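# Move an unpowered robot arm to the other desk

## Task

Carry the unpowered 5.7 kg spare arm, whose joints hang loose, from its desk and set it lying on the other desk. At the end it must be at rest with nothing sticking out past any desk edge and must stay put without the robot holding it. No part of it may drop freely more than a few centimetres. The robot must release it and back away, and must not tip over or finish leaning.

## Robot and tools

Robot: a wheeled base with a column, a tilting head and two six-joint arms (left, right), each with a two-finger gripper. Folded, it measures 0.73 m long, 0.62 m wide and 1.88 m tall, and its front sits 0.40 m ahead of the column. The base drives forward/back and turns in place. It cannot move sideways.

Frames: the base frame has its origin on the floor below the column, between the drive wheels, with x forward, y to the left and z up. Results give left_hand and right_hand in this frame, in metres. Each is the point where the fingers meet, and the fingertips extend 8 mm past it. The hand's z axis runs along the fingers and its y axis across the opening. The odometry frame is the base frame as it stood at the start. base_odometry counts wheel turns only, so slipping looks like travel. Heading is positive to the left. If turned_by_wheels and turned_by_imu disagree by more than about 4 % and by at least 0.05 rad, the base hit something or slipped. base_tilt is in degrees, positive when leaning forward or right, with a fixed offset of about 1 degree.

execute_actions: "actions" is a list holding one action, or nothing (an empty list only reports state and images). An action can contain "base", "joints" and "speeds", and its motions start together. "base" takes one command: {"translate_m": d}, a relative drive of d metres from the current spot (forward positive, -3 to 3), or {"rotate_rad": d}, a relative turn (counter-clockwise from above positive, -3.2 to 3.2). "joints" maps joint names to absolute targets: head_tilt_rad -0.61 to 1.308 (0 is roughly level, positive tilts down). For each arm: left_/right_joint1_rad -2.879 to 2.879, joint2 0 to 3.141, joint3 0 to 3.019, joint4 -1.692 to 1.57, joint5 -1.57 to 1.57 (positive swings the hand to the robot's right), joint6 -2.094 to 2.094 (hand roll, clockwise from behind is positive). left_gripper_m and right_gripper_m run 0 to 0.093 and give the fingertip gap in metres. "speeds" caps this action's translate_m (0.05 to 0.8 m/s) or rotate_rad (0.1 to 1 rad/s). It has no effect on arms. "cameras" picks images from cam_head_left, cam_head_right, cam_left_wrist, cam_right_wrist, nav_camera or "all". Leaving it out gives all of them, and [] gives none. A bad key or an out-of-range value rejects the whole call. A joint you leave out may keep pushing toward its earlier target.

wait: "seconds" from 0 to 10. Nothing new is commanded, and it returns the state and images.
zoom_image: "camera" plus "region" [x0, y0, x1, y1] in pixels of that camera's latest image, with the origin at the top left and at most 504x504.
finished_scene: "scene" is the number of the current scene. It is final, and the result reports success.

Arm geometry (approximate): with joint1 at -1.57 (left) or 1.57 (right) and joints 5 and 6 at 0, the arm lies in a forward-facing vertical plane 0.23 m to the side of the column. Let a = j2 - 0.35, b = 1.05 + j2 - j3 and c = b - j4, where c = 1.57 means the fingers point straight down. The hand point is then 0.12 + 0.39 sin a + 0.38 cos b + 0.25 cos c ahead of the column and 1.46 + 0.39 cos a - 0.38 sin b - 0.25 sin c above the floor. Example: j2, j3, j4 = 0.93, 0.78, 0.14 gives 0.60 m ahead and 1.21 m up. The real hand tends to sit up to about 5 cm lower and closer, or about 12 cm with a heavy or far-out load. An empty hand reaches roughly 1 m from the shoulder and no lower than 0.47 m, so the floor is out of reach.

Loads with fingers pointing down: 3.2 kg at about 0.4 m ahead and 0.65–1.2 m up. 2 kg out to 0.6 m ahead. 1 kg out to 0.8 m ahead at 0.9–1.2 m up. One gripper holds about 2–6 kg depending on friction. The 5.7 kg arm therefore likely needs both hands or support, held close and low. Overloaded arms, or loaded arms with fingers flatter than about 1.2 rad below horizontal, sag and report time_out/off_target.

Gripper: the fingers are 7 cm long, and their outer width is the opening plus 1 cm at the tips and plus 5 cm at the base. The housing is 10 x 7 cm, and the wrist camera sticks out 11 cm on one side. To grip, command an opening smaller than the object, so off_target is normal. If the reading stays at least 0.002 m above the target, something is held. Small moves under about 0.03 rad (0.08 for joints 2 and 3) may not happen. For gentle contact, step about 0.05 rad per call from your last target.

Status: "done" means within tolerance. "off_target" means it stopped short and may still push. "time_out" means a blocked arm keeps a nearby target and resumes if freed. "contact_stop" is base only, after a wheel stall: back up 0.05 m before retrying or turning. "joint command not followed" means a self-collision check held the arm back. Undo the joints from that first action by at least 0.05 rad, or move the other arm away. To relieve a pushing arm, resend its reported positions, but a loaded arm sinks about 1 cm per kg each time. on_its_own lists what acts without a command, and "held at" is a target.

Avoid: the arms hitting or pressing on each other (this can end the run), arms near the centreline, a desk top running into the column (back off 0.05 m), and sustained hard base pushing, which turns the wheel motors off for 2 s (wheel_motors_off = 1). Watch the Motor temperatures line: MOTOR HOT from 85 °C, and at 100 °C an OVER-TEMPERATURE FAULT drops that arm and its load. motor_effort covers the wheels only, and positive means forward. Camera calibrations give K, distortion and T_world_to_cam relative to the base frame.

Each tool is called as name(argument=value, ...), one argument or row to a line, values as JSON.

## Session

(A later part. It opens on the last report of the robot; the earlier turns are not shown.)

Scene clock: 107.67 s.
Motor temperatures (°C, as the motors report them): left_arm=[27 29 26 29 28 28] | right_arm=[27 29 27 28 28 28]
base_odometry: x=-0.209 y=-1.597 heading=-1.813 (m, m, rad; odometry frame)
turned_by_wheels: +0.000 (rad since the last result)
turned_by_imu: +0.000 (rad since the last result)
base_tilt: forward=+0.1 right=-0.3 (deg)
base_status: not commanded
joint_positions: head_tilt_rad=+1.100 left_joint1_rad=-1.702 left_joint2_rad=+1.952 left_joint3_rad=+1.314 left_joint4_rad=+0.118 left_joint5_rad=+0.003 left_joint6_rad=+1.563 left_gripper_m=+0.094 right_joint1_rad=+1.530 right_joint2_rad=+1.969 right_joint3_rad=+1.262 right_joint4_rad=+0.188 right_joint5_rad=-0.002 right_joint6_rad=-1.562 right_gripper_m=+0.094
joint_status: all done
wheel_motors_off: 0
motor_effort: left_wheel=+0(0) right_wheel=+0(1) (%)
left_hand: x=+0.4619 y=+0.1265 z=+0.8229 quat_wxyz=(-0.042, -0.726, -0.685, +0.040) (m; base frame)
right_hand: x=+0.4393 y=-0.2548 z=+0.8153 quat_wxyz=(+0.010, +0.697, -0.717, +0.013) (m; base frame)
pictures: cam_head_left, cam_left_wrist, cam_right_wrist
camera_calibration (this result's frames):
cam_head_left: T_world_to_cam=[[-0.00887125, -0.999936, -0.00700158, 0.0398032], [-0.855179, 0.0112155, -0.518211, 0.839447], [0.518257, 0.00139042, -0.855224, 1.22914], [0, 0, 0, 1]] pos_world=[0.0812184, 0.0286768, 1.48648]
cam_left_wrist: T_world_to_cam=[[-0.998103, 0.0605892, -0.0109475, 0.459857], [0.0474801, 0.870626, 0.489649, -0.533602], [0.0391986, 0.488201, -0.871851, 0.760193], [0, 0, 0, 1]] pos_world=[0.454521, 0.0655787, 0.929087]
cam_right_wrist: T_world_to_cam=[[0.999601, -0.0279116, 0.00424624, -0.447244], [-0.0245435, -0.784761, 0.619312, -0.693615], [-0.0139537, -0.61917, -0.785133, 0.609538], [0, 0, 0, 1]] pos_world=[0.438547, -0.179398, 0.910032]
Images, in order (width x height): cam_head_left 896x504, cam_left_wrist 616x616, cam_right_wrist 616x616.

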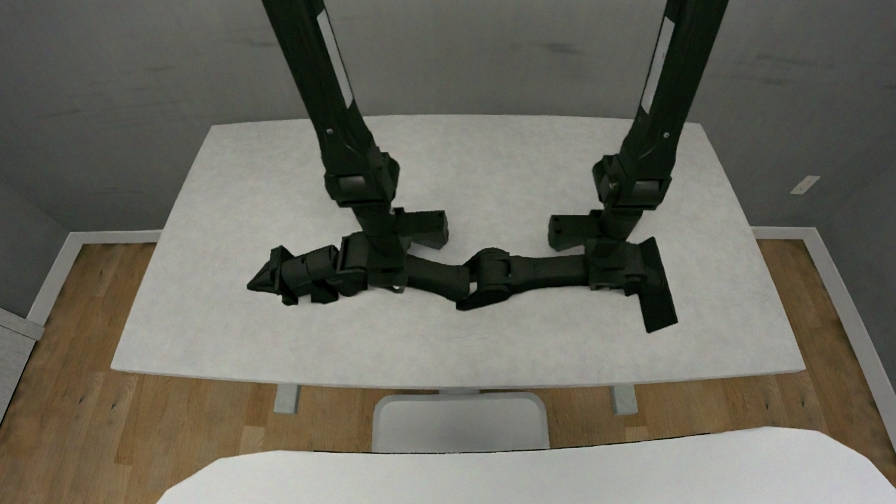

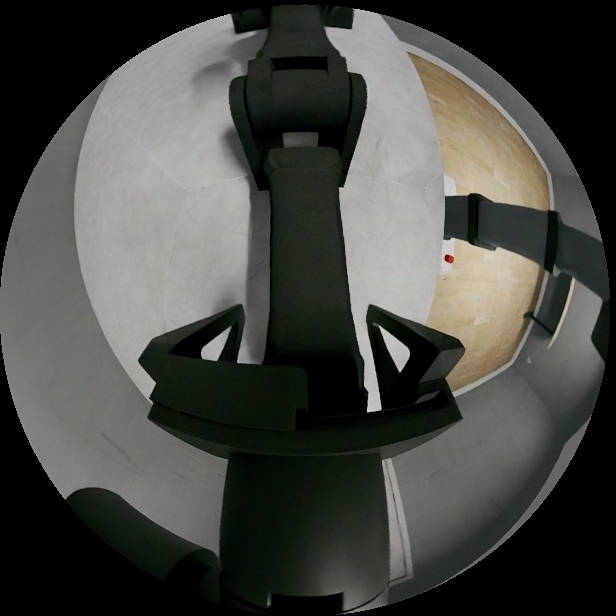

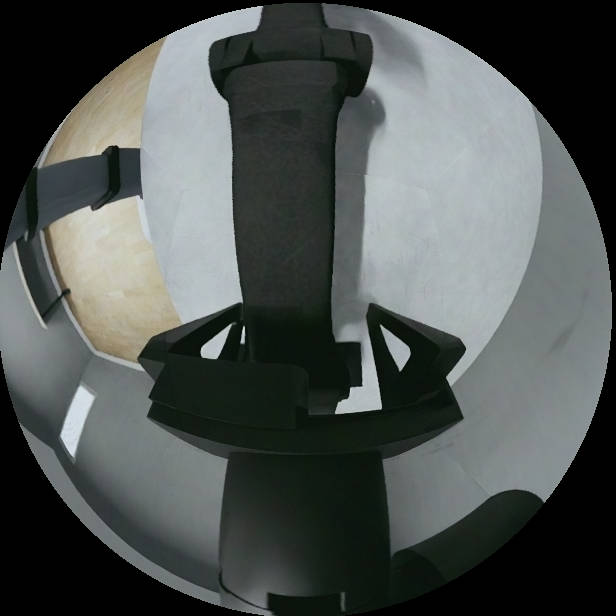

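execute_actions(
  actions=[
    {"joints":{"left_joint2_rad":2.063,"left_joint3_rad":1.418,"right_joint2_rad":2.072,"right_joint3_rad":1.339,"right_joint4_rad":0.22}},
  ],
  cameras=["cam_head_left","cam_left_wrist","cam_right_wrist"],
)

Scene clock: 121.47 s.
Motor temperatures (°C, as the motors report them): left_arm=[27 29 26 29 28 28] | right_arm=[27 29 27 28 28 28]
base_odometry: x=-0.209 y=-1.597 heading=-1.813 (m, m, rad; odometry frame)
turned_by_wheels: +0.000 (rad since the last result)
turned_by_imu: +0.000 (rad since the last result)
base_tilt: forward=+0.1 right=-0.4 (deg)
base_status: not commanded
joint_positions: head_tilt_rad=+1.100 left_joint1_rad=-1.714 left_joint2_rad=+2.028 left_joint3_rad=+1.411 left_joint4_rad=+0.117 left_joint5_rad=+0.001 left_joint6_rad=+1.557 left_gripper_m=+0.094 right_joint1_rad=+1.535 right_joint2_rad=+2.039 right_joint3_rad=+1.334 right_joint4_rad=+0.210 right_joint5_rad=+0.003 right_joint6_rad=-1.565 right_gripper_m=+0.094
joint_status: all done
wheel_motors_off: 0
motor_effort: left_wheel=+0(1) right_wheel=+0(2) (%)
left_hand: x=+0.4730 y=+0.1132 z=+0.7946 quat_wxyz=(-0.053, -0.725, -0.685, +0.036) (m; base frame)
right_hand: x=+0.4433 y=-0.2535 z=+0.7883 quat_wxyz=(+0.002, +0.699, -0.715, +0.022) (m; base frame)
pictures: cam_head_left, cam_left_wrist, cam_right_wrist
camera_calibration (this result's frames):
cam_head_left: T_world_to_cam=[[-0.00887125, -0.999936, -0.00700158, 0.0398032], [-0.855179, 0.0112155, -0.518211, 0.839447], [0.518257, 0.00139042, -0.855224, 1.22914], [0, 0, 0, 1]] pos_world=[0.0812184, 0.0286768, 1.48648]
cam_left_wrist: T_world_to_cam=[[-0.997792, 0.0577555, -0.0328081, 0.488978], [0.0348971, 0.876072, 0.480916, -0.496378], [0.0565178, 0.478709, -0.876153, 0.737895], [0, 0, 0, 1]] pos_world=[0.463516, 0.0533851, 0.901267]
cam_right_wrist: T_world_to_cam=[[0.999363, -0.0220234, 0.0280977, -0.468313], [-0.0347026, -0.784036, 0.619745, -0.671396], [0.00838071, -0.620325, -0.7843, 0.578442], [0, 0, 0, 1]] pos_world=[0.439868, -0.177889, 0.882925]
Images, in order (width x height): cam_head_left 896x504, cam_left_wrist 616x616, cam_right_wrist 616x616.

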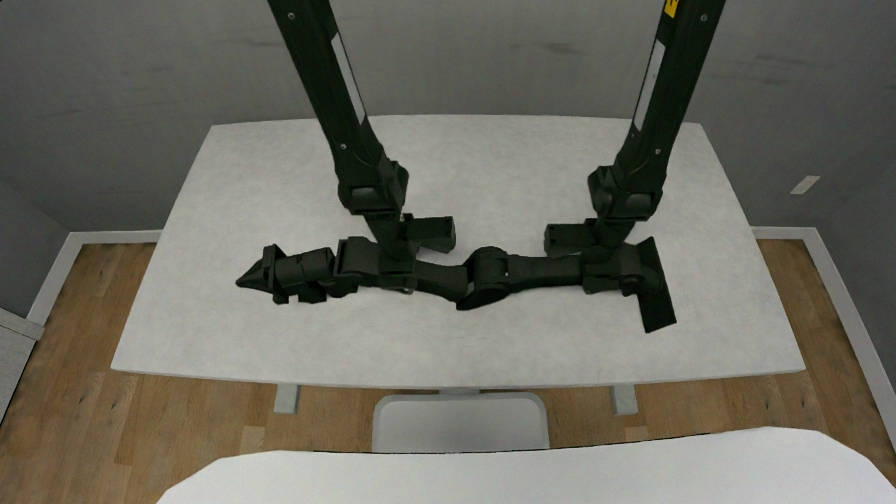

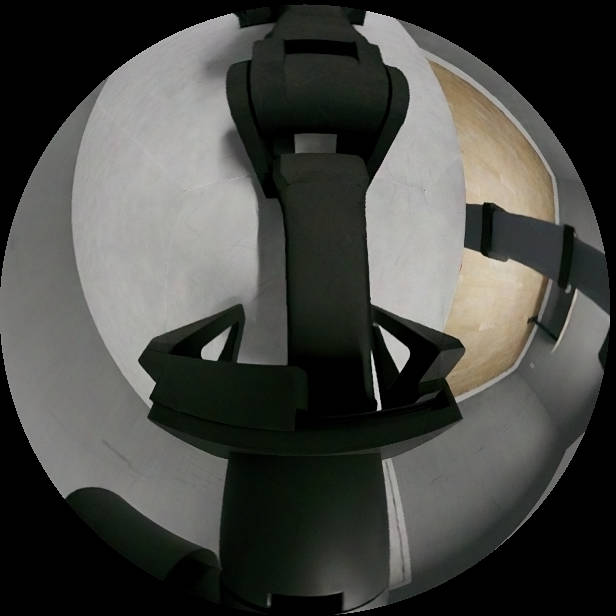

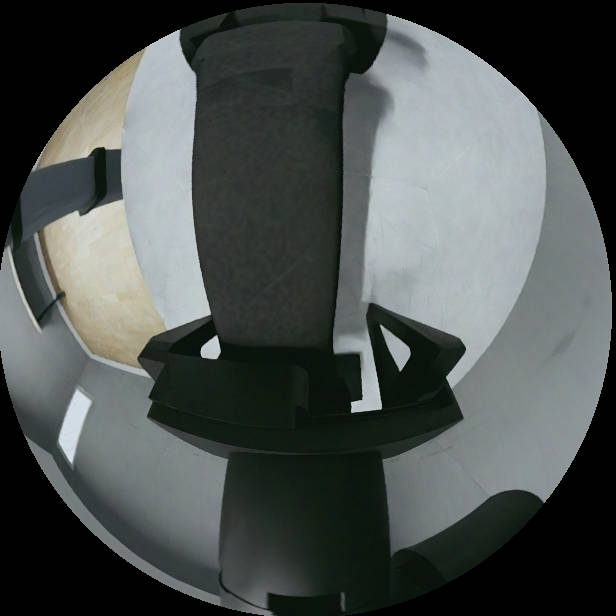

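execute_actions(
  actions=[
    {"joints":{"left_joint2_rad":2.03,"left_joint3_rad":1.40,"right_joint2_rad":2.06,"right_joint3_rad":1.30,"right_joint4_rad":0.24}},
  ],
  cameras=["cam_head_left","cam_head_right","cam_left_wrist","cam_right_wrist"],
)

Scene clock: 127.13 s.
Motor temperatures (°C, as the motors report them): left_arm=[27 29 26 29 28 28] | right_arm=[27 29 27 28 28 28]
base_odometry: x=-0.209 y=-1.597 heading=-1.813 (m, m, rad; odometry frame)
turned_by_wheels: +0.000 (rad since the last result)
turned_by_imu: +0.000 (rad since the last result)
base_tilt: forward=+0.2 right=-0.3 (deg)
base_status: not commanded
joint_positions: head_tilt_rad=+1.100 left_joint1_rad=-1.714 left_joint2_rad=+2.027 left_joint3_rad=+1.410 left_joint4_rad=+0.117 left_joint5_rad=+0.002 left_joint6_rad=+1.557 left_gripper_m=+0.094 right_joint1_rad=+1.534 right_joint2_rad=+2.043 right_joint3_rad=+1.310 right_joint4_rad=+0.230 right_joint5_rad=+0.002 right_joint6_rad=-1.566 right_gripper_m=+0.094
joint_status: all done
wheel_motors_off: 0
motor_effort: left_wheel=+0(0) right_wheel=+0(0) (%)
left_hand: x=+0.4728 y=+0.1131 z=+0.7949 quat_wxyz=(-0.053, -0.725, -0.685, +0.037) (m; base frame)
right_hand: x=+0.4309 y=-0.2534 z=+0.7887 quat_wxyz=(+0.005, +0.699, -0.715, +0.019) (m; base frame)
pictures: cam_head_left, cam_head_right, cam_left_wrist, cam_right_wrist
camera_calibration (this result's frames):
cam_head_left: T_world_to_cam=[[-0.00887125, -0.999936, -0.00700158, 0.0398032], [-0.855179, 0.0112155, -0.518212, 0.839447], [0.518257, 0.00139042, -0.855224, 1.22914], [0, 0, 0, 1]] pos_world=[0.0812184, 0.0286768, 1.48648]
cam_head_right: T_world_to_cam=[[-0.0186503, -0.999825, -0.00150777, -0.0374149], [-0.850496, 0.0166576, -0.525717, 0.845281], [0.52565, -0.00852243, -0.850658, 1.21679], [0, 0, 0, 1]] pos_world=[0.0786044, -0.0411187, 1.47939]
cam_left_wrist: T_world_to_cam=[[-0.997801, 0.0578021, -0.0324257, 0.488475], [0.0351422, 0.87624, 0.480592, -0.496385], [0.0561919, 0.478396, -0.876345, 0.738524], [0, 0, 0, 1]] pos_world=[0.463346, 0.0534107, 0.9016]
cam_right_wrist: T_world_to_cam=[[0.999556, -0.0216867, 0.0204523, -0.449931], [-0.0296953, -0.784389, 0.619558, -0.674107], [0.00260639, -0.61989, -0.784685, 0.581807], [0, 0, 0, 1]] pos_world=[0.428197, -0.177863, 0.883385]
Images, in order (width x height): cam_head_left 896x504, cam_head_right 896x504, cam_left_wrist 616x616, cam_right_wrist 616x616.

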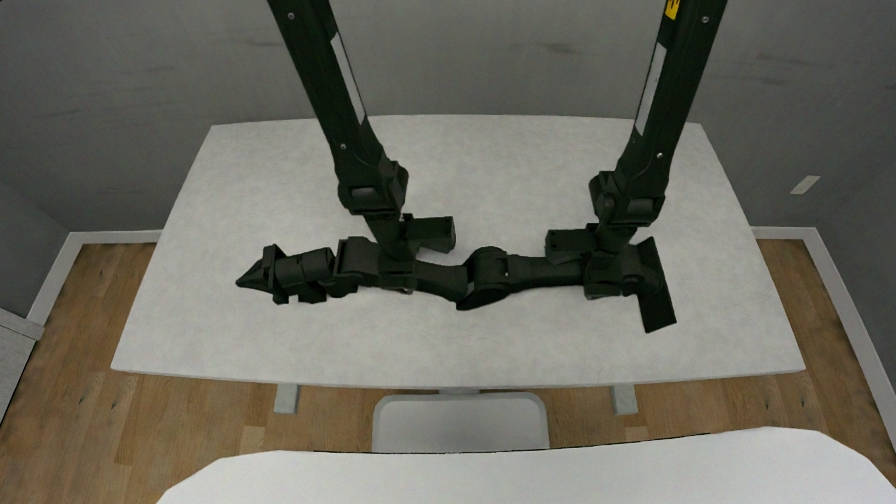

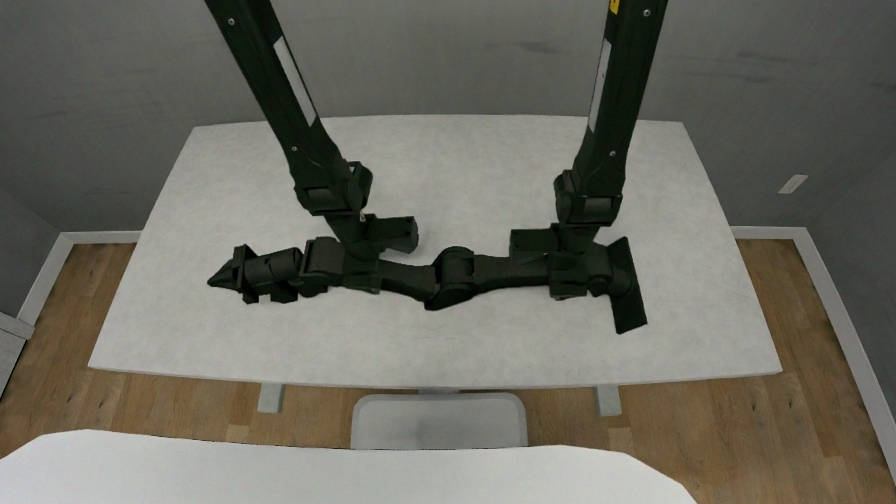

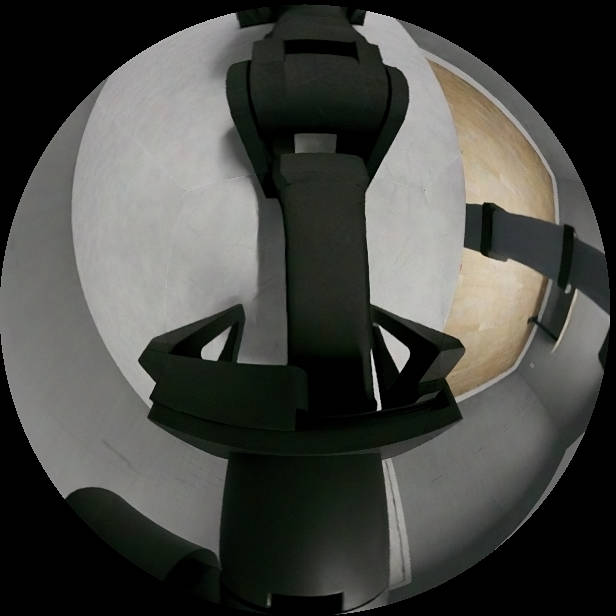

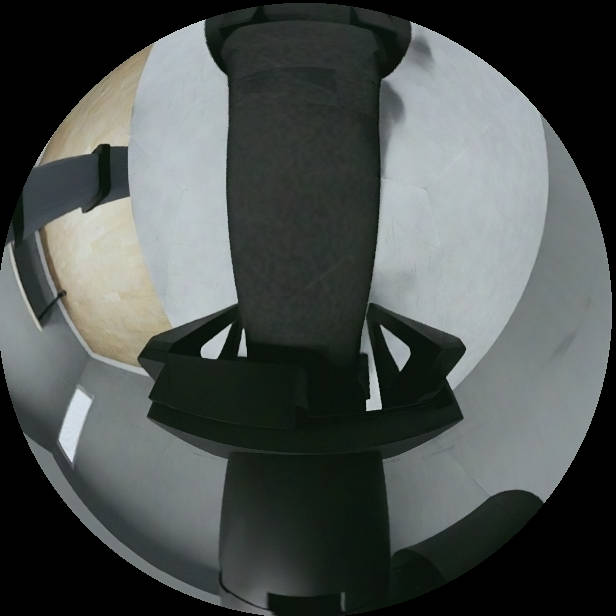

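execute_actions(
  actions=[
    {"joints":{"right_joint2_rad":2.10,"right_joint3_rad":1.35,"right_joint4_rad":0.24}},
  ],
  cameras=["cam_right_wrist"],
)

execute_actions(
  actions=[
    {"joints":{"left_gripper_m":0.0,"right_gripper_m":0.0}},
  ],
  cameras=["cam_head_left","cam_left_wrist","cam_right_wrist"],
)

Scene clock: 131.03 s.
Motor temperatures (°C, as the motors report them): left_arm=[27 29 26 29 28 28] | right_arm=[27 29 27 28 28 28]
base_odometry: x=-0.209 y=-1.597 heading=-1.813 (m, m, rad; odometry frame)
turned_by_wheels: +0.000 (rad since the last result)
turned_by_imu: +0.000 (rad since the last result)
base_tilt: forward=+0.1 right=-0.4 (deg)
base_status: not commanded
joint_positions: head_tilt_rad=+1.100 left_joint1_rad=-1.714 left_joint2_rad=+2.027 left_joint3_rad=+1.410 left_joint4_rad=+0.117 left_joint5_rad=+0.002 left_joint6_rad=+1.557 left_gripper_m=+0.094 right_joint1_rad=+1.534 right_joint2_rad=+2.046 right_joint3_rad=+1.313 right_joint4_rad=+0.230 right_joint5_rad=+0.006 right_joint6_rad=-1.566 right_gripper_m=+0.094
joint_status: all done
wheel_motors_off: 0
motor_effort: left_wheel=+0(0) right_wheel=+0(0) (%)
left_hand: x=+0.4728 y=+0.1131 z=+0.7949 quat_wxyz=(-0.053, -0.725, -0.685, +0.037) (m; base frame)
right_hand: x=+0.4310 y=-0.2540 z=+0.7878 quat_wxyz=(+0.006, +0.699, -0.715, +0.021) (m; base frame)
pictures: cam_right_wrist
camera_calibration (this result's frames):
cam_right_wrist: T_world_to_cam=[[0.999548, -0.0216766, 0.0208474, -0.450345], [-0.0299423, -0.782252, 0.622242, -0.67551], [0.00281985, -0.622585, -0.782547, 0.578271], [0, 0, 0, 1]] pos_world=[0.428284, -0.178158, 0.882244]
Images, in order (width x height): cam_right_wrist 616x616.

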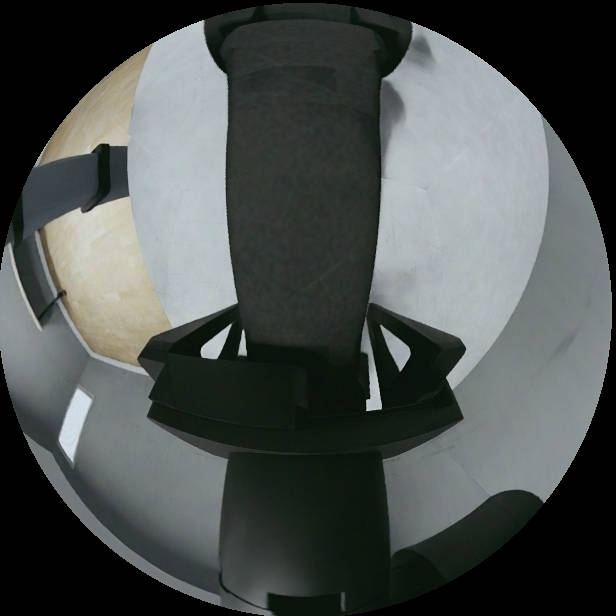

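Scene clock: 131.77 s.
Motor temperatures (°C, as the motors report them): left_arm=[27 29 26 29 28 28] | right_arm=[27 29 27 28 28 28]
base_odometry: x=-0.209 y=-1.597 heading=-1.813 (m, m, rad; odometry frame)
turned_by_wheels: +0.000 (rad since the last result)
turned_by_imu: +0.000 (rad since the last result)
base_tilt: forward=+0.0 right=-0.2 (deg)
base_status: not commanded
joint_positions: head_tilt_rad=+1.100 left_joint1_rad=-1.714 left_joint2_rad=+2.029 left_joint3_rad=+1.390 left_joint4_rad=+0.119 left_joint5_rad=+0.002 left_joint6_rad=+1.557 left_gripper_m=+0.055 right_joint1_rad=+1.535 right_joint2_rad=+2.046 right_joint3_rad=+1.316 right_joint4_rad=+0.223 right_joint5_rad=+0.010 right_joint6_rad=-1.572 right_gripper_m=+0.063
joint_status: left_gripper_m off_target (ended at +0.055, target +0.000); right_gripper_m off_target (ended at +0.063, target +0.000)
wheel_motors_off: 0
motor_effort: left_wheel=+2(3) right_wheel=+2(3) (%)
left_hand: x=+0.4591 y=+0.1141 z=+0.7947 quat_wxyz=(-0.046, -0.726, -0.685, +0.044) (m; base frame)
right_hand: x=+0.4310 y=-0.2542 z=+0.7875 quat_wxyz=(+0.009, +0.701, -0.713, +0.021) (m; base frame)
pictures: cam_head_left, cam_left_wrist, cam_right_wrist
camera_calibration (this result's frames):
cam_head_left: T_world_to_cam=[[-0.00887125, -0.999936, -0.00700158, 0.0398032], [-0.855179, 0.0112155, -0.518212, 0.839447], [0.518257, 0.00139042, -0.855224, 1.22914], [0, 0, 0, 1]] pos_world=[0.0812184, 0.0286768, 1.48648]
cam_left_wrist: T_world_to_cam=[[-0.998127, 0.0600018, -0.0119437, 0.458369], [0.0468707, 0.875445, 0.48104, -0.50227], [0.0393193, 0.479579, -0.876617, 0.74644], [0, 0, 0, 1]] pos_world=[0.451702, 0.0542292, 0.901429]
cam_right_wrist: T_world_to_cam=[[0.999735, -0.0161082, 0.016439, -0.44548], [-0.0228511, -0.77994, 0.625437, -0.680443], [0.00274679, -0.625647, -0.780101, 0.575176], [0, 0, 0, 1]] pos_world=[0.428233, -0.178023, 0.881593]
Images, in order (width x height): cam_head_left 896x504, cam_left_wrist 616x616, cam_right_wrist 616x616.

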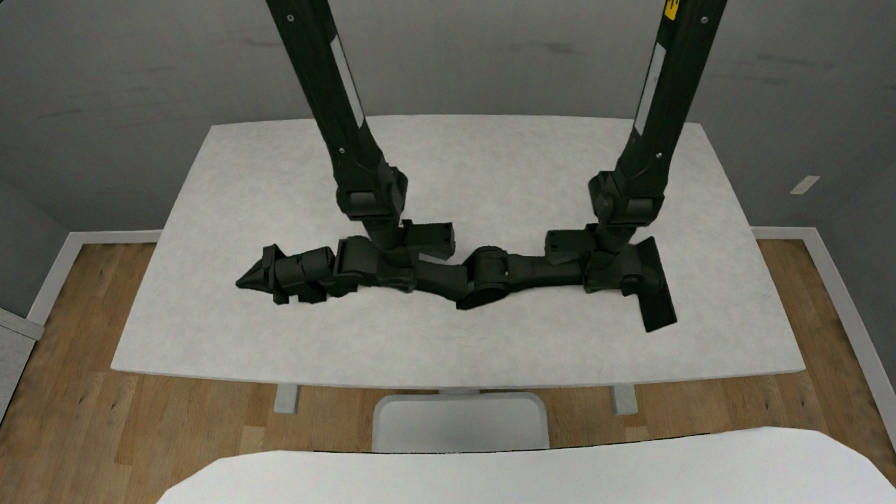

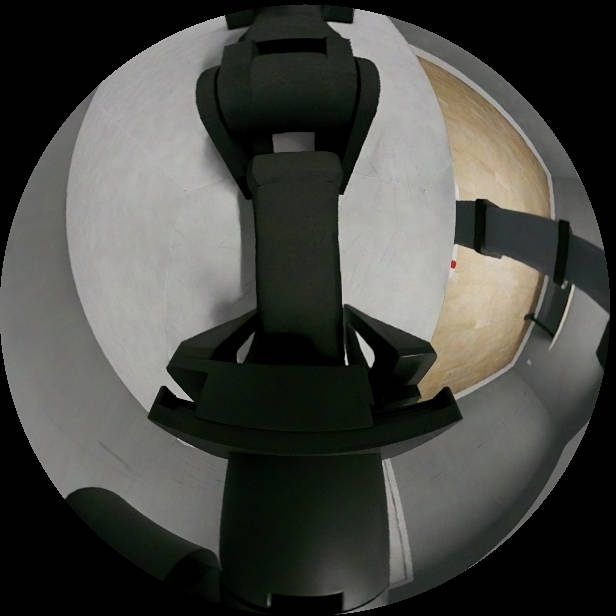

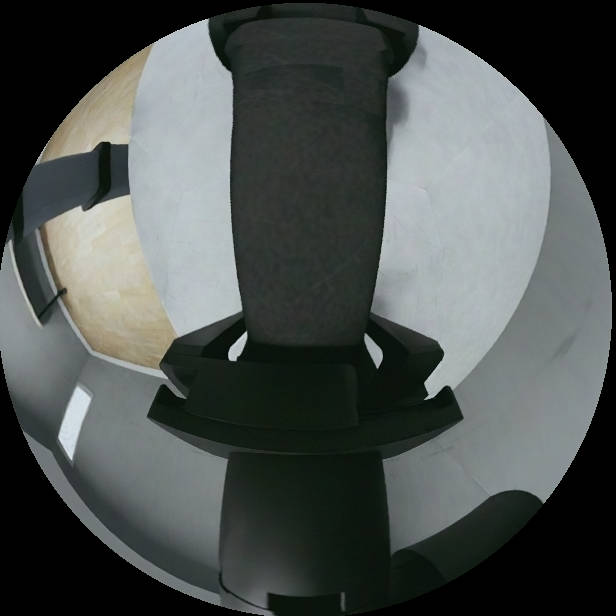

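execute_actions(
  actions=[
    {"joints":{"left_joint2_rad":1.94,"left_joint3_rad":1.31,"right_joint2_rad":1.96,"right_joint3_rad":1.23,"right_joint4_rad":0.225}},
  ],
  cameras=["cam_head_left"],
)

execute_actions(
  actions=[
    {"joints":{"left_joint2_rad":1.86,"left_joint3_rad":1.23,"right_joint2_rad":1.88,"right_joint3_rad":1.15}},
  ],
  cameras=["cam_head_left"],
)

execute_actions(
  actions=[
    {"joints":{"left_joint2_rad":1.78,"left_joint3_rad":1.15,"right_joint2_rad":1.80,"right_joint3_rad":1.07}},
  ],
  cameras=["cam_head_left","cam_left_wrist","cam_right_wrist"],
)

Scene clock: 138.43 s.
Motor temperatures (°C, as the motors report them): left_arm=[27 29 26 29 28 28] | right_arm=[27 29 27 28 28 28]
base_odometry: x=-0.209 y=-1.597 heading=-1.813 (m, m, rad; odometry frame)
turned_by_wheels: +0.000 (rad since the last result)
turned_by_imu: +0.000 (rad since the last result)
base_tilt: forward=+0.1 right=-0.3 (deg)
base_status: not commanded
joint_positions: head_tilt_rad=+1.100 left_joint1_rad=-1.708 left_joint2_rad=+2.010 left_joint3_rad=+1.343 left_joint4_rad=+0.128 left_joint5_rad=+0.009 left_joint6_rad=+1.574 left_gripper_m=+0.055 right_joint1_rad=+1.538 right_joint2_rad=+2.037 right_joint3_rad=+1.273 right_joint4_rad=+0.223 right_joint5_rad=-0.011 right_joint6_rad=-1.567 right_gripper_m=+0.062
joint_status: all done
wheel_motors_off: 0
motor_effort: left_wheel=+0(2) right_wheel=+0(1) (%)
left_hand: x=+0.4444 y=+0.1195 z=+0.8029 quat_wxyz=(-0.039, -0.731, -0.680, +0.051) (m; base frame)
right_hand: x=+0.4103 y=-0.2474 z=+0.7935 quat_wxyz=(+0.012, +0.700, -0.714, +0.000) (m; base frame)
pictures: cam_head_left
camera_calibration (this result's frames):
cam_head_left: T_world_to_cam=[[-0.00887125, -0.999936, -0.00700158, 0.0398032], [-0.855179, 0.0112155, -0.518212, 0.839447], [0.518257, 0.00139042, -0.855224, 1.22914], [0, 0, 0, 1]] pos_world=[0.0812184, 0.0286768, 1.48648]
Images, in order (width x height): cam_head_left 896x504.

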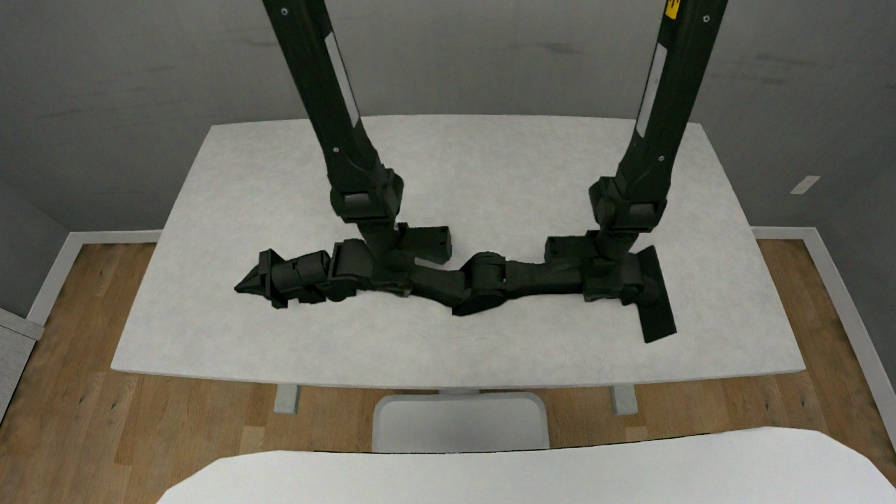

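Scene clock: 139.23 s.
Motor temperatures (°C, as the motors report them): left_arm=[27 29 26 29 28 28] | right_arm=[27 29 27 28 28 28]
base_odometry: x=-0.209 y=-1.597 heading=-1.813 (m, m, rad; odometry frame)
turned_by_wheels: +0.000 (rad since the last result)
turned_by_imu: +0.000 (rad since the last result)
base_tilt: forward=+0.1 right=-0.3 (deg)
base_status: not commanded
joint_positions: head_tilt_rad=+1.100 left_joint1_rad=-1.692 left_joint2_rad=+1.937 left_joint3_rad=+1.246 left_joint4_rad=+0.128 left_joint5_rad=+0.006 left_joint6_rad=+1.575 left_gripper_m=+0.055 right_joint1_rad=+1.559 right_joint2_rad=+1.977 right_joint3_rad=+1.190 right_joint4_rad=+0.223 right_joint5_rad=-0.018 right_joint6_rad=-1.567 right_gripper_m=+0.062
joint_status: all done
wheel_motors_off: 0
motor_effort: left_wheel=+1(1) right_wheel=+0(1) (%)
left_hand: x=+0.4322 y=+0.1358 z=+0.8311 quat_wxyz=(-0.025, -0.729, -0.682, +0.053) (m; base frame)
right_hand: x=+0.3989 y=-0.2309 z=+0.8188 quat_wxyz=(+0.011, +0.703, -0.711, -0.017) (m; base frame)
pictures: cam_head_left
camera_calibration (this result's frames):
cam_head_left: T_world_to_cam=[[-0.00887125, -0.999936, -0.00700158, 0.0398032], [-0.855179, 0.0112155, -0.518212, 0.839447], [0.518257, 0.00139042, -0.855224, 1.22914], [0, 0, 0, 1]] pos_world=[0.0812184, 0.0286768, 1.48648]
Images, in order (width x height): cam_head_left 896x504.

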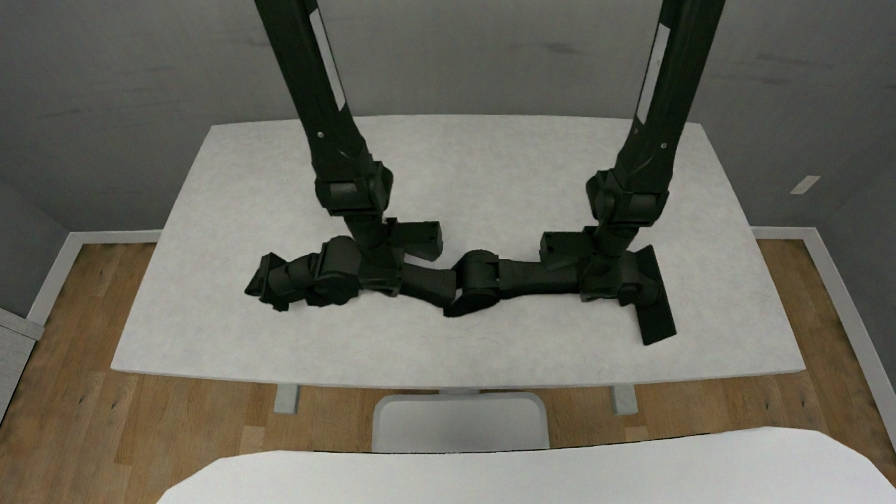

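Scene clock: 140.10 s.
Motor temperatures (°C, as the motors report them): left_arm=[27 29 26 29 28 28] | right_arm=[27 29 27 28 28 28]
base_odometry: x=-0.209 y=-1.597 heading=-1.813 (m, m, rad; odometry frame)
turned_by_wheels: +0.000 (rad since the last result)
turned_by_imu: +0.000 (rad since the last result)
base_tilt: forward=+0.0 right=-0.3 (deg)
base_status: not commanded
joint_positions: head_tilt_rad=+1.100 left_joint1_rad=-1.692 left_joint2_rad=+1.868 left_joint3_rad=+1.176 left_joint4_rad=+0.128 left_joint5_rad=+0.017 left_joint6_rad=+1.574 left_gripper_m=+0.055 right_joint1_rad=+1.560 right_joint2_rad=+1.893 right_joint3_rad=+1.108 right_joint4_rad=+0.225 right_joint5_rad=-0.015 right_joint6_rad=-1.575 right_gripper_m=+0.062
joint_status: all done
wheel_motors_off: 0
motor_effort: left_wheel=+0(1) right_wheel=+0(1) (%)
left_hand: x=+0.4315 y=+0.1367 z=+0.8576 quat_wxyz=(-0.029, -0.728, -0.682, +0.057) (m; base frame)
right_hand: x=+0.4008 y=-0.2302 z=+0.8506 quat_wxyz=(+0.011, +0.707, -0.707, -0.015) (m; base frame)
pictures: cam_head_left, cam_left_wrist, cam_right_wrist
camera_calibration (this result's frames):
cam_head_left: T_world_to_cam=[[-0.00887125, -0.999936, -0.00700158, 0.0398032], [-0.855179, 0.0112155, -0.518212, 0.839447], [0.518257, 0.00139042, -0.855224, 1.22914], [0, 0, 0, 1]] pos_world=[0.0812184, 0.0286768, 1.48648]
cam_left_wrist: T_world_to_cam=[[-0.997009, 0.0708878, 0.0307772, 0.391579], [0.0769198, 0.871814, 0.48376, -0.565846], [0.00746075, 0.484681, -0.874659, 0.803261], [0, 0, 0, 1]] pos_world=[0.42794, 0.0762286, 0.964262]
cam_right_wrist: T_world_to_cam=[[0.999311, -0.000531135, -0.0371208, -0.366667], [0.0214096, -0.80863, 0.587928, -0.694313], [-0.0303292, -0.588317, -0.808061, 0.685147], [0, 0, 0, 1]] pos_world=[0.402059, -0.158554, 0.948236]
Images, in order (width x height): cam_head_left 896x504, cam_left_wrist 616x616, cam_right_wrist 616x616.

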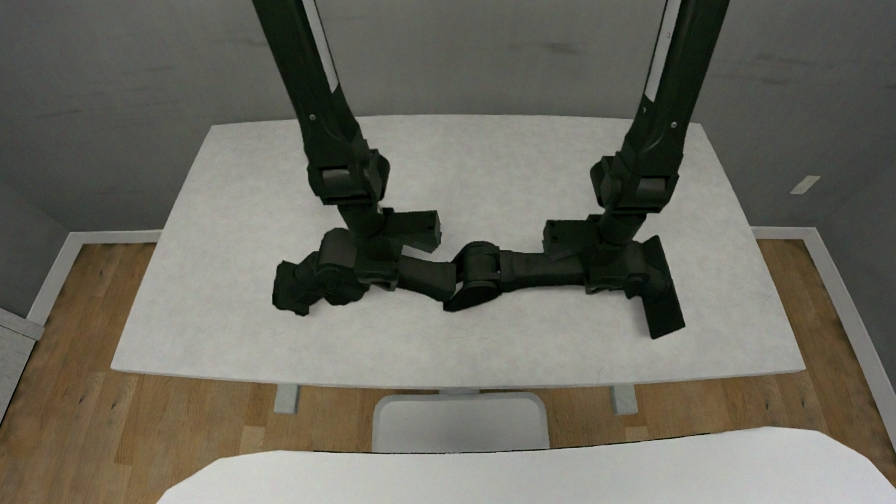

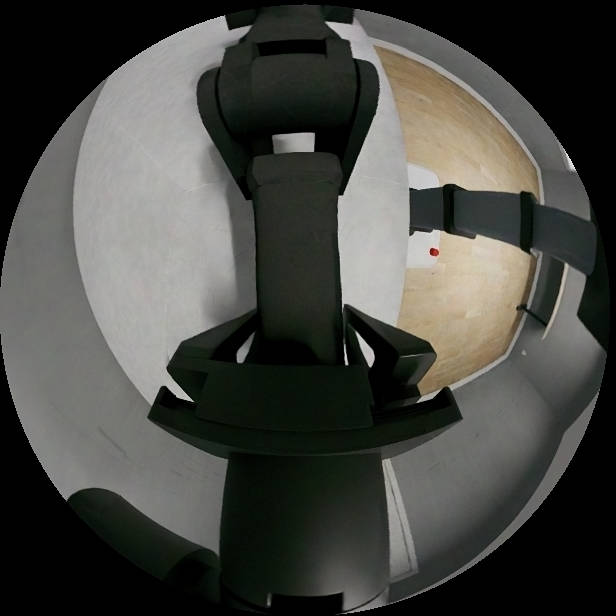

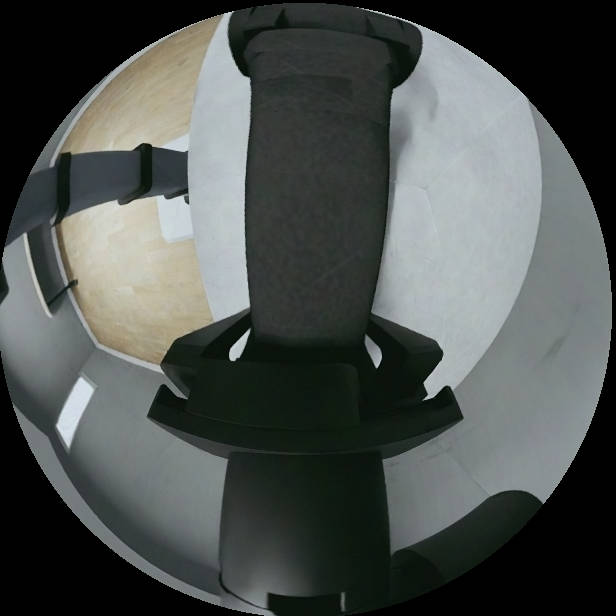

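execute_actions(
  actions=[
    {"joints":{"left_joint2_rad":1.70,"left_joint3_rad":1.07,"right_joint2_rad":1.72,"right_joint3_rad":0.99}},
  ],
  cameras=["cam_head_left"],
)

execute_actions(
  actions=[
    {"joints":{"left_joint2_rad":1.62,"left_joint3_rad":0.99,"right_joint2_rad":1.64,"right_joint3_rad":0.91}},
  ],
  cameras=["cam_head_left"],
)

execute_actions(
  actions=[
    {"joints":{"left_joint2_rad":1.54,"left_joint3_rad":0.91,"right_joint2_rad":1.56,"right_joint3_rad":0.83}},
  ],
  cameras=["cam_head_left","nav_camera"],
)

Scene clock: 145.87 s.
Motor temperatures (°C, as the motors report them): left_arm=[27 30 26 29 28 28] | right_arm=[27 31 28 28 28 28]
base_odometry: x=-0.209 y=-1.597 heading=-1.813 (m, m, rad; odometry frame)
turned_by_wheels: +0.000 (rad since the last result)
turned_by_imu: +0.000 (rad since the last result)
base_tilt: forward=+0.1 right=-0.4 (deg)
base_status: not commanded
joint_positions: head_tilt_rad=+1.100 left_joint1_rad=-1.694 left_joint2_rad=+1.803 left_joint3_rad=+1.108 left_joint4_rad=+0.130 left_joint5_rad=+0.019 left_joint6_rad=+1.577 left_gripper_m=+0.055 right_joint1_rad=+1.562 right_joint2_rad=+1.815 right_joint3_rad=+1.024 right_joint4_rad=+0.225 right_joint5_rad=-0.017 right_joint6_rad=-1.580 right_gripper_m=+0.062
joint_status: all done
wheel_motors_off: 0
motor_effort: left_wheel=+0(1) right_wheel=+0(2) (%)
left_hand: x=+0.4278 y=+0.1382 z=+0.8827 quat_wxyz=(-0.029, -0.730, -0.681, +0.059) (m; base frame)
right_hand: x=+0.3952 y=-0.2284 z=+0.8813 quat_wxyz=(+0.012, +0.708, -0.705, -0.018) (m; base frame)
pictures: cam_head_left
camera_calibration (this result's frames):
cam_head_left: T_world_to_cam=[[-0.00887125, -0.999936, -0.00700158, 0.0398032], [-0.855179, 0.0112155, -0.518212, 0.839447], [0.518257, 0.00139042, -0.855224, 1.22914], [0, 0, 0, 1]] pos_world=[0.0812184, 0.0286768, 1.48648]
Images, in order (width x height): cam_head_left 896x504.

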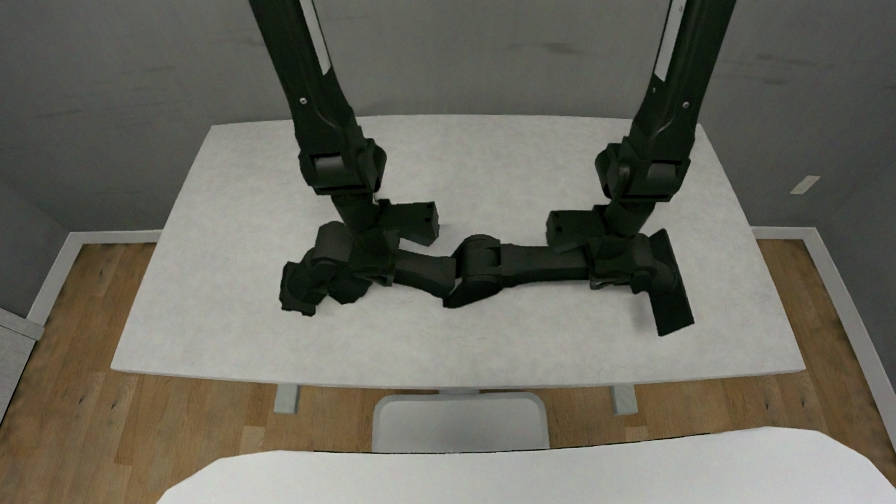

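Scene clock: 146.73 s.
Motor temperatures (°C, as the motors report them): left_arm=[27 31 26 29 28 28] | right_arm=[27 31 28 28 28 28]
base_odometry: x=-0.209 y=-1.597 heading=-1.813 (m, m, rad; odometry frame)
turned_by_wheels: +0.000 (rad since the last result)
turned_by_imu: +0.000 (rad since the last result)
base_tilt: forward=+0.2 right=-0.4 (deg)
base_status: not commanded
joint_positions: head_tilt_rad=+1.100 left_joint1_rad=-1.696 left_joint2_rad=+1.726 left_joint3_rad=+1.030 left_joint4_rad=+0.131 left_joint5_rad=+0.024 left_joint6_rad=+1.575 left_gripper_m=+0.055 right_joint1_rad=+1.565 right_joint2_rad=+1.731 right_joint3_rad=+0.944 right_joint4_rad=+0.225 right_joint5_rad=-0.015 right_joint6_rad=-1.583 right_gripper_m=+0.062
joint_status: all done
wheel_motors_off: 0
motor_effort: left_wheel=+0(1) right_wheel=+0(1) (%)
left_hand: x=+0.4236 y=+0.1398 z=+0.9122 quat_wxyz=(-0.032, -0.729, -0.681, +0.060) (m; base frame)
right_hand: x=+0.3927 y=-0.2264 z=+0.9128 quat_wxyz=(+0.010, +0.710, -0.704, -0.017) (m; base frame)
pictures: cam_head_left
camera_calibration (this result's frames):
cam_head_left: T_world_to_cam=[[-0.00887125, -0.999936, -0.00700158, 0.0398032], [-0.855179, 0.0112155, -0.518212, 0.839447], [0.518257, 0.00139042, -0.855224, 1.22914], [0, 0, 0, 1]] pos_world=[0.0812184, 0.0286768, 1.48648]
Images, in order (width x height): cam_head_left 896x504.

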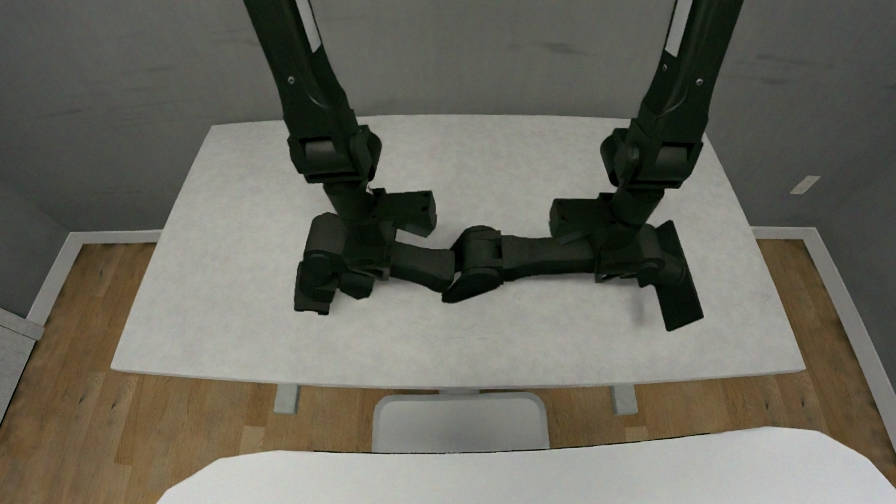

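Scene clock: 147.73 s.
Motor temperatures (°C, as the motors report them): left_arm=[27 31 26 29 28 28] | right_arm=[27 31 28 28 28 28]
base_odometry: x=-0.209 y=-1.597 heading=-1.813 (m, m, rad; odometry frame)
turned_by_wheels: +0.000 (rad since the last result)
turned_by_imu: +0.000 (rad since the last result)
base_tilt: forward=+0.1 right=-0.4 (deg)
base_status: not commanded
joint_positions: head_tilt_rad=+1.100 left_joint1_rad=-1.699 left_joint2_rad=+1.656 left_joint3_rad=+0.958 left_joint4_rad=+0.134 left_joint5_rad=+0.026 left_joint6_rad=+1.575 left_gripper_m=+0.055 right_joint1_rad=+1.566 right_joint2_rad=+1.648 right_joint3_rad=+0.860 right_joint4_rad=+0.225 right_joint5_rad=-0.017 right_joint6_rad=-1.587 right_gripper_m=+0.062
joint_status: all done
wheel_motors_off: 0
motor_effort: left_wheel=+0(1) right_wheel=+0(1) (%)
left_hand: x=+0.4164 y=+0.1406 z=+0.9385 quat_wxyz=(-0.033, -0.730, -0.680, +0.062) (m; base frame)
right_hand: x=+0.3850 y=-0.2255 z=+0.9441 quat_wxyz=(+0.009, +0.712, -0.702, -0.019) (m; base frame)
pictures: cam_head_left, nav_camera
camera_calibration (this result's frames):
cam_head_left: T_world_to_cam=[[-0.00887125, -0.999936, -0.00700158, 0.0398032], [-0.855179, 0.0112155, -0.518211, 0.839447], [0.518257, 0.00139042, -0.855224, 1.22914], [0, 0, 0, 1]] pos_world=[0.0812184, 0.0286768, 1.48648]
Images, in order (width x height): cam_head_left 896x504, nav_camera 896x504.

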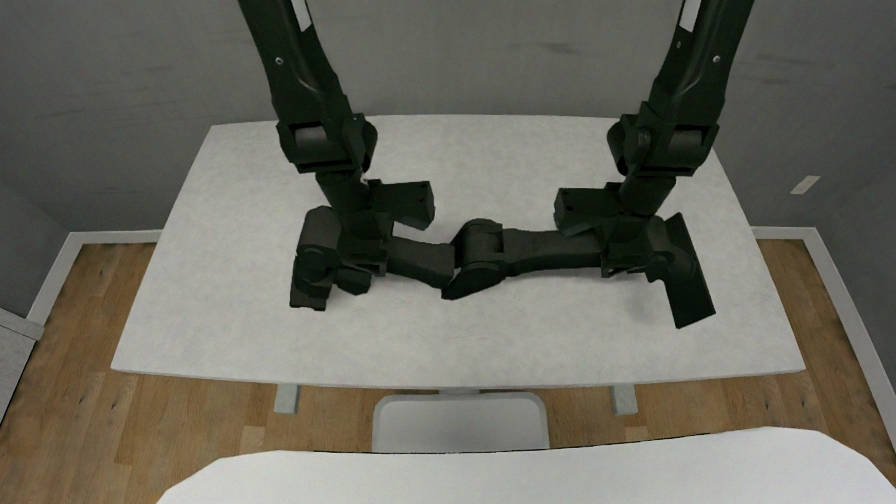

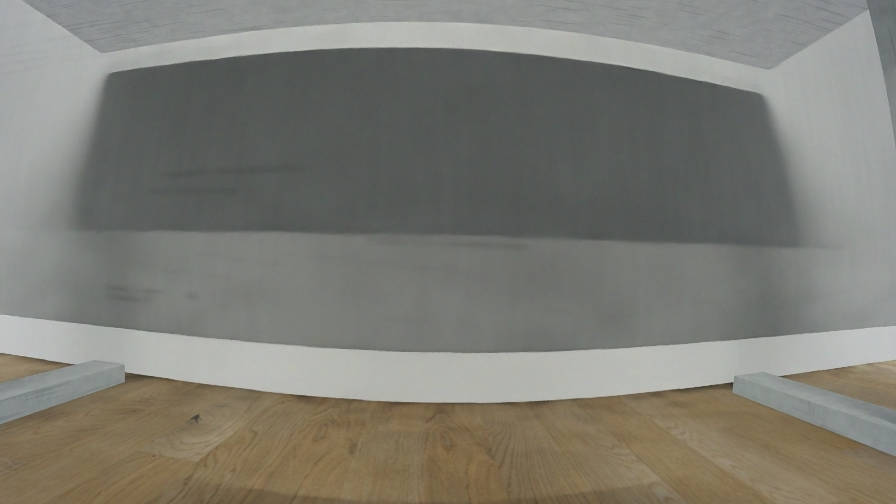

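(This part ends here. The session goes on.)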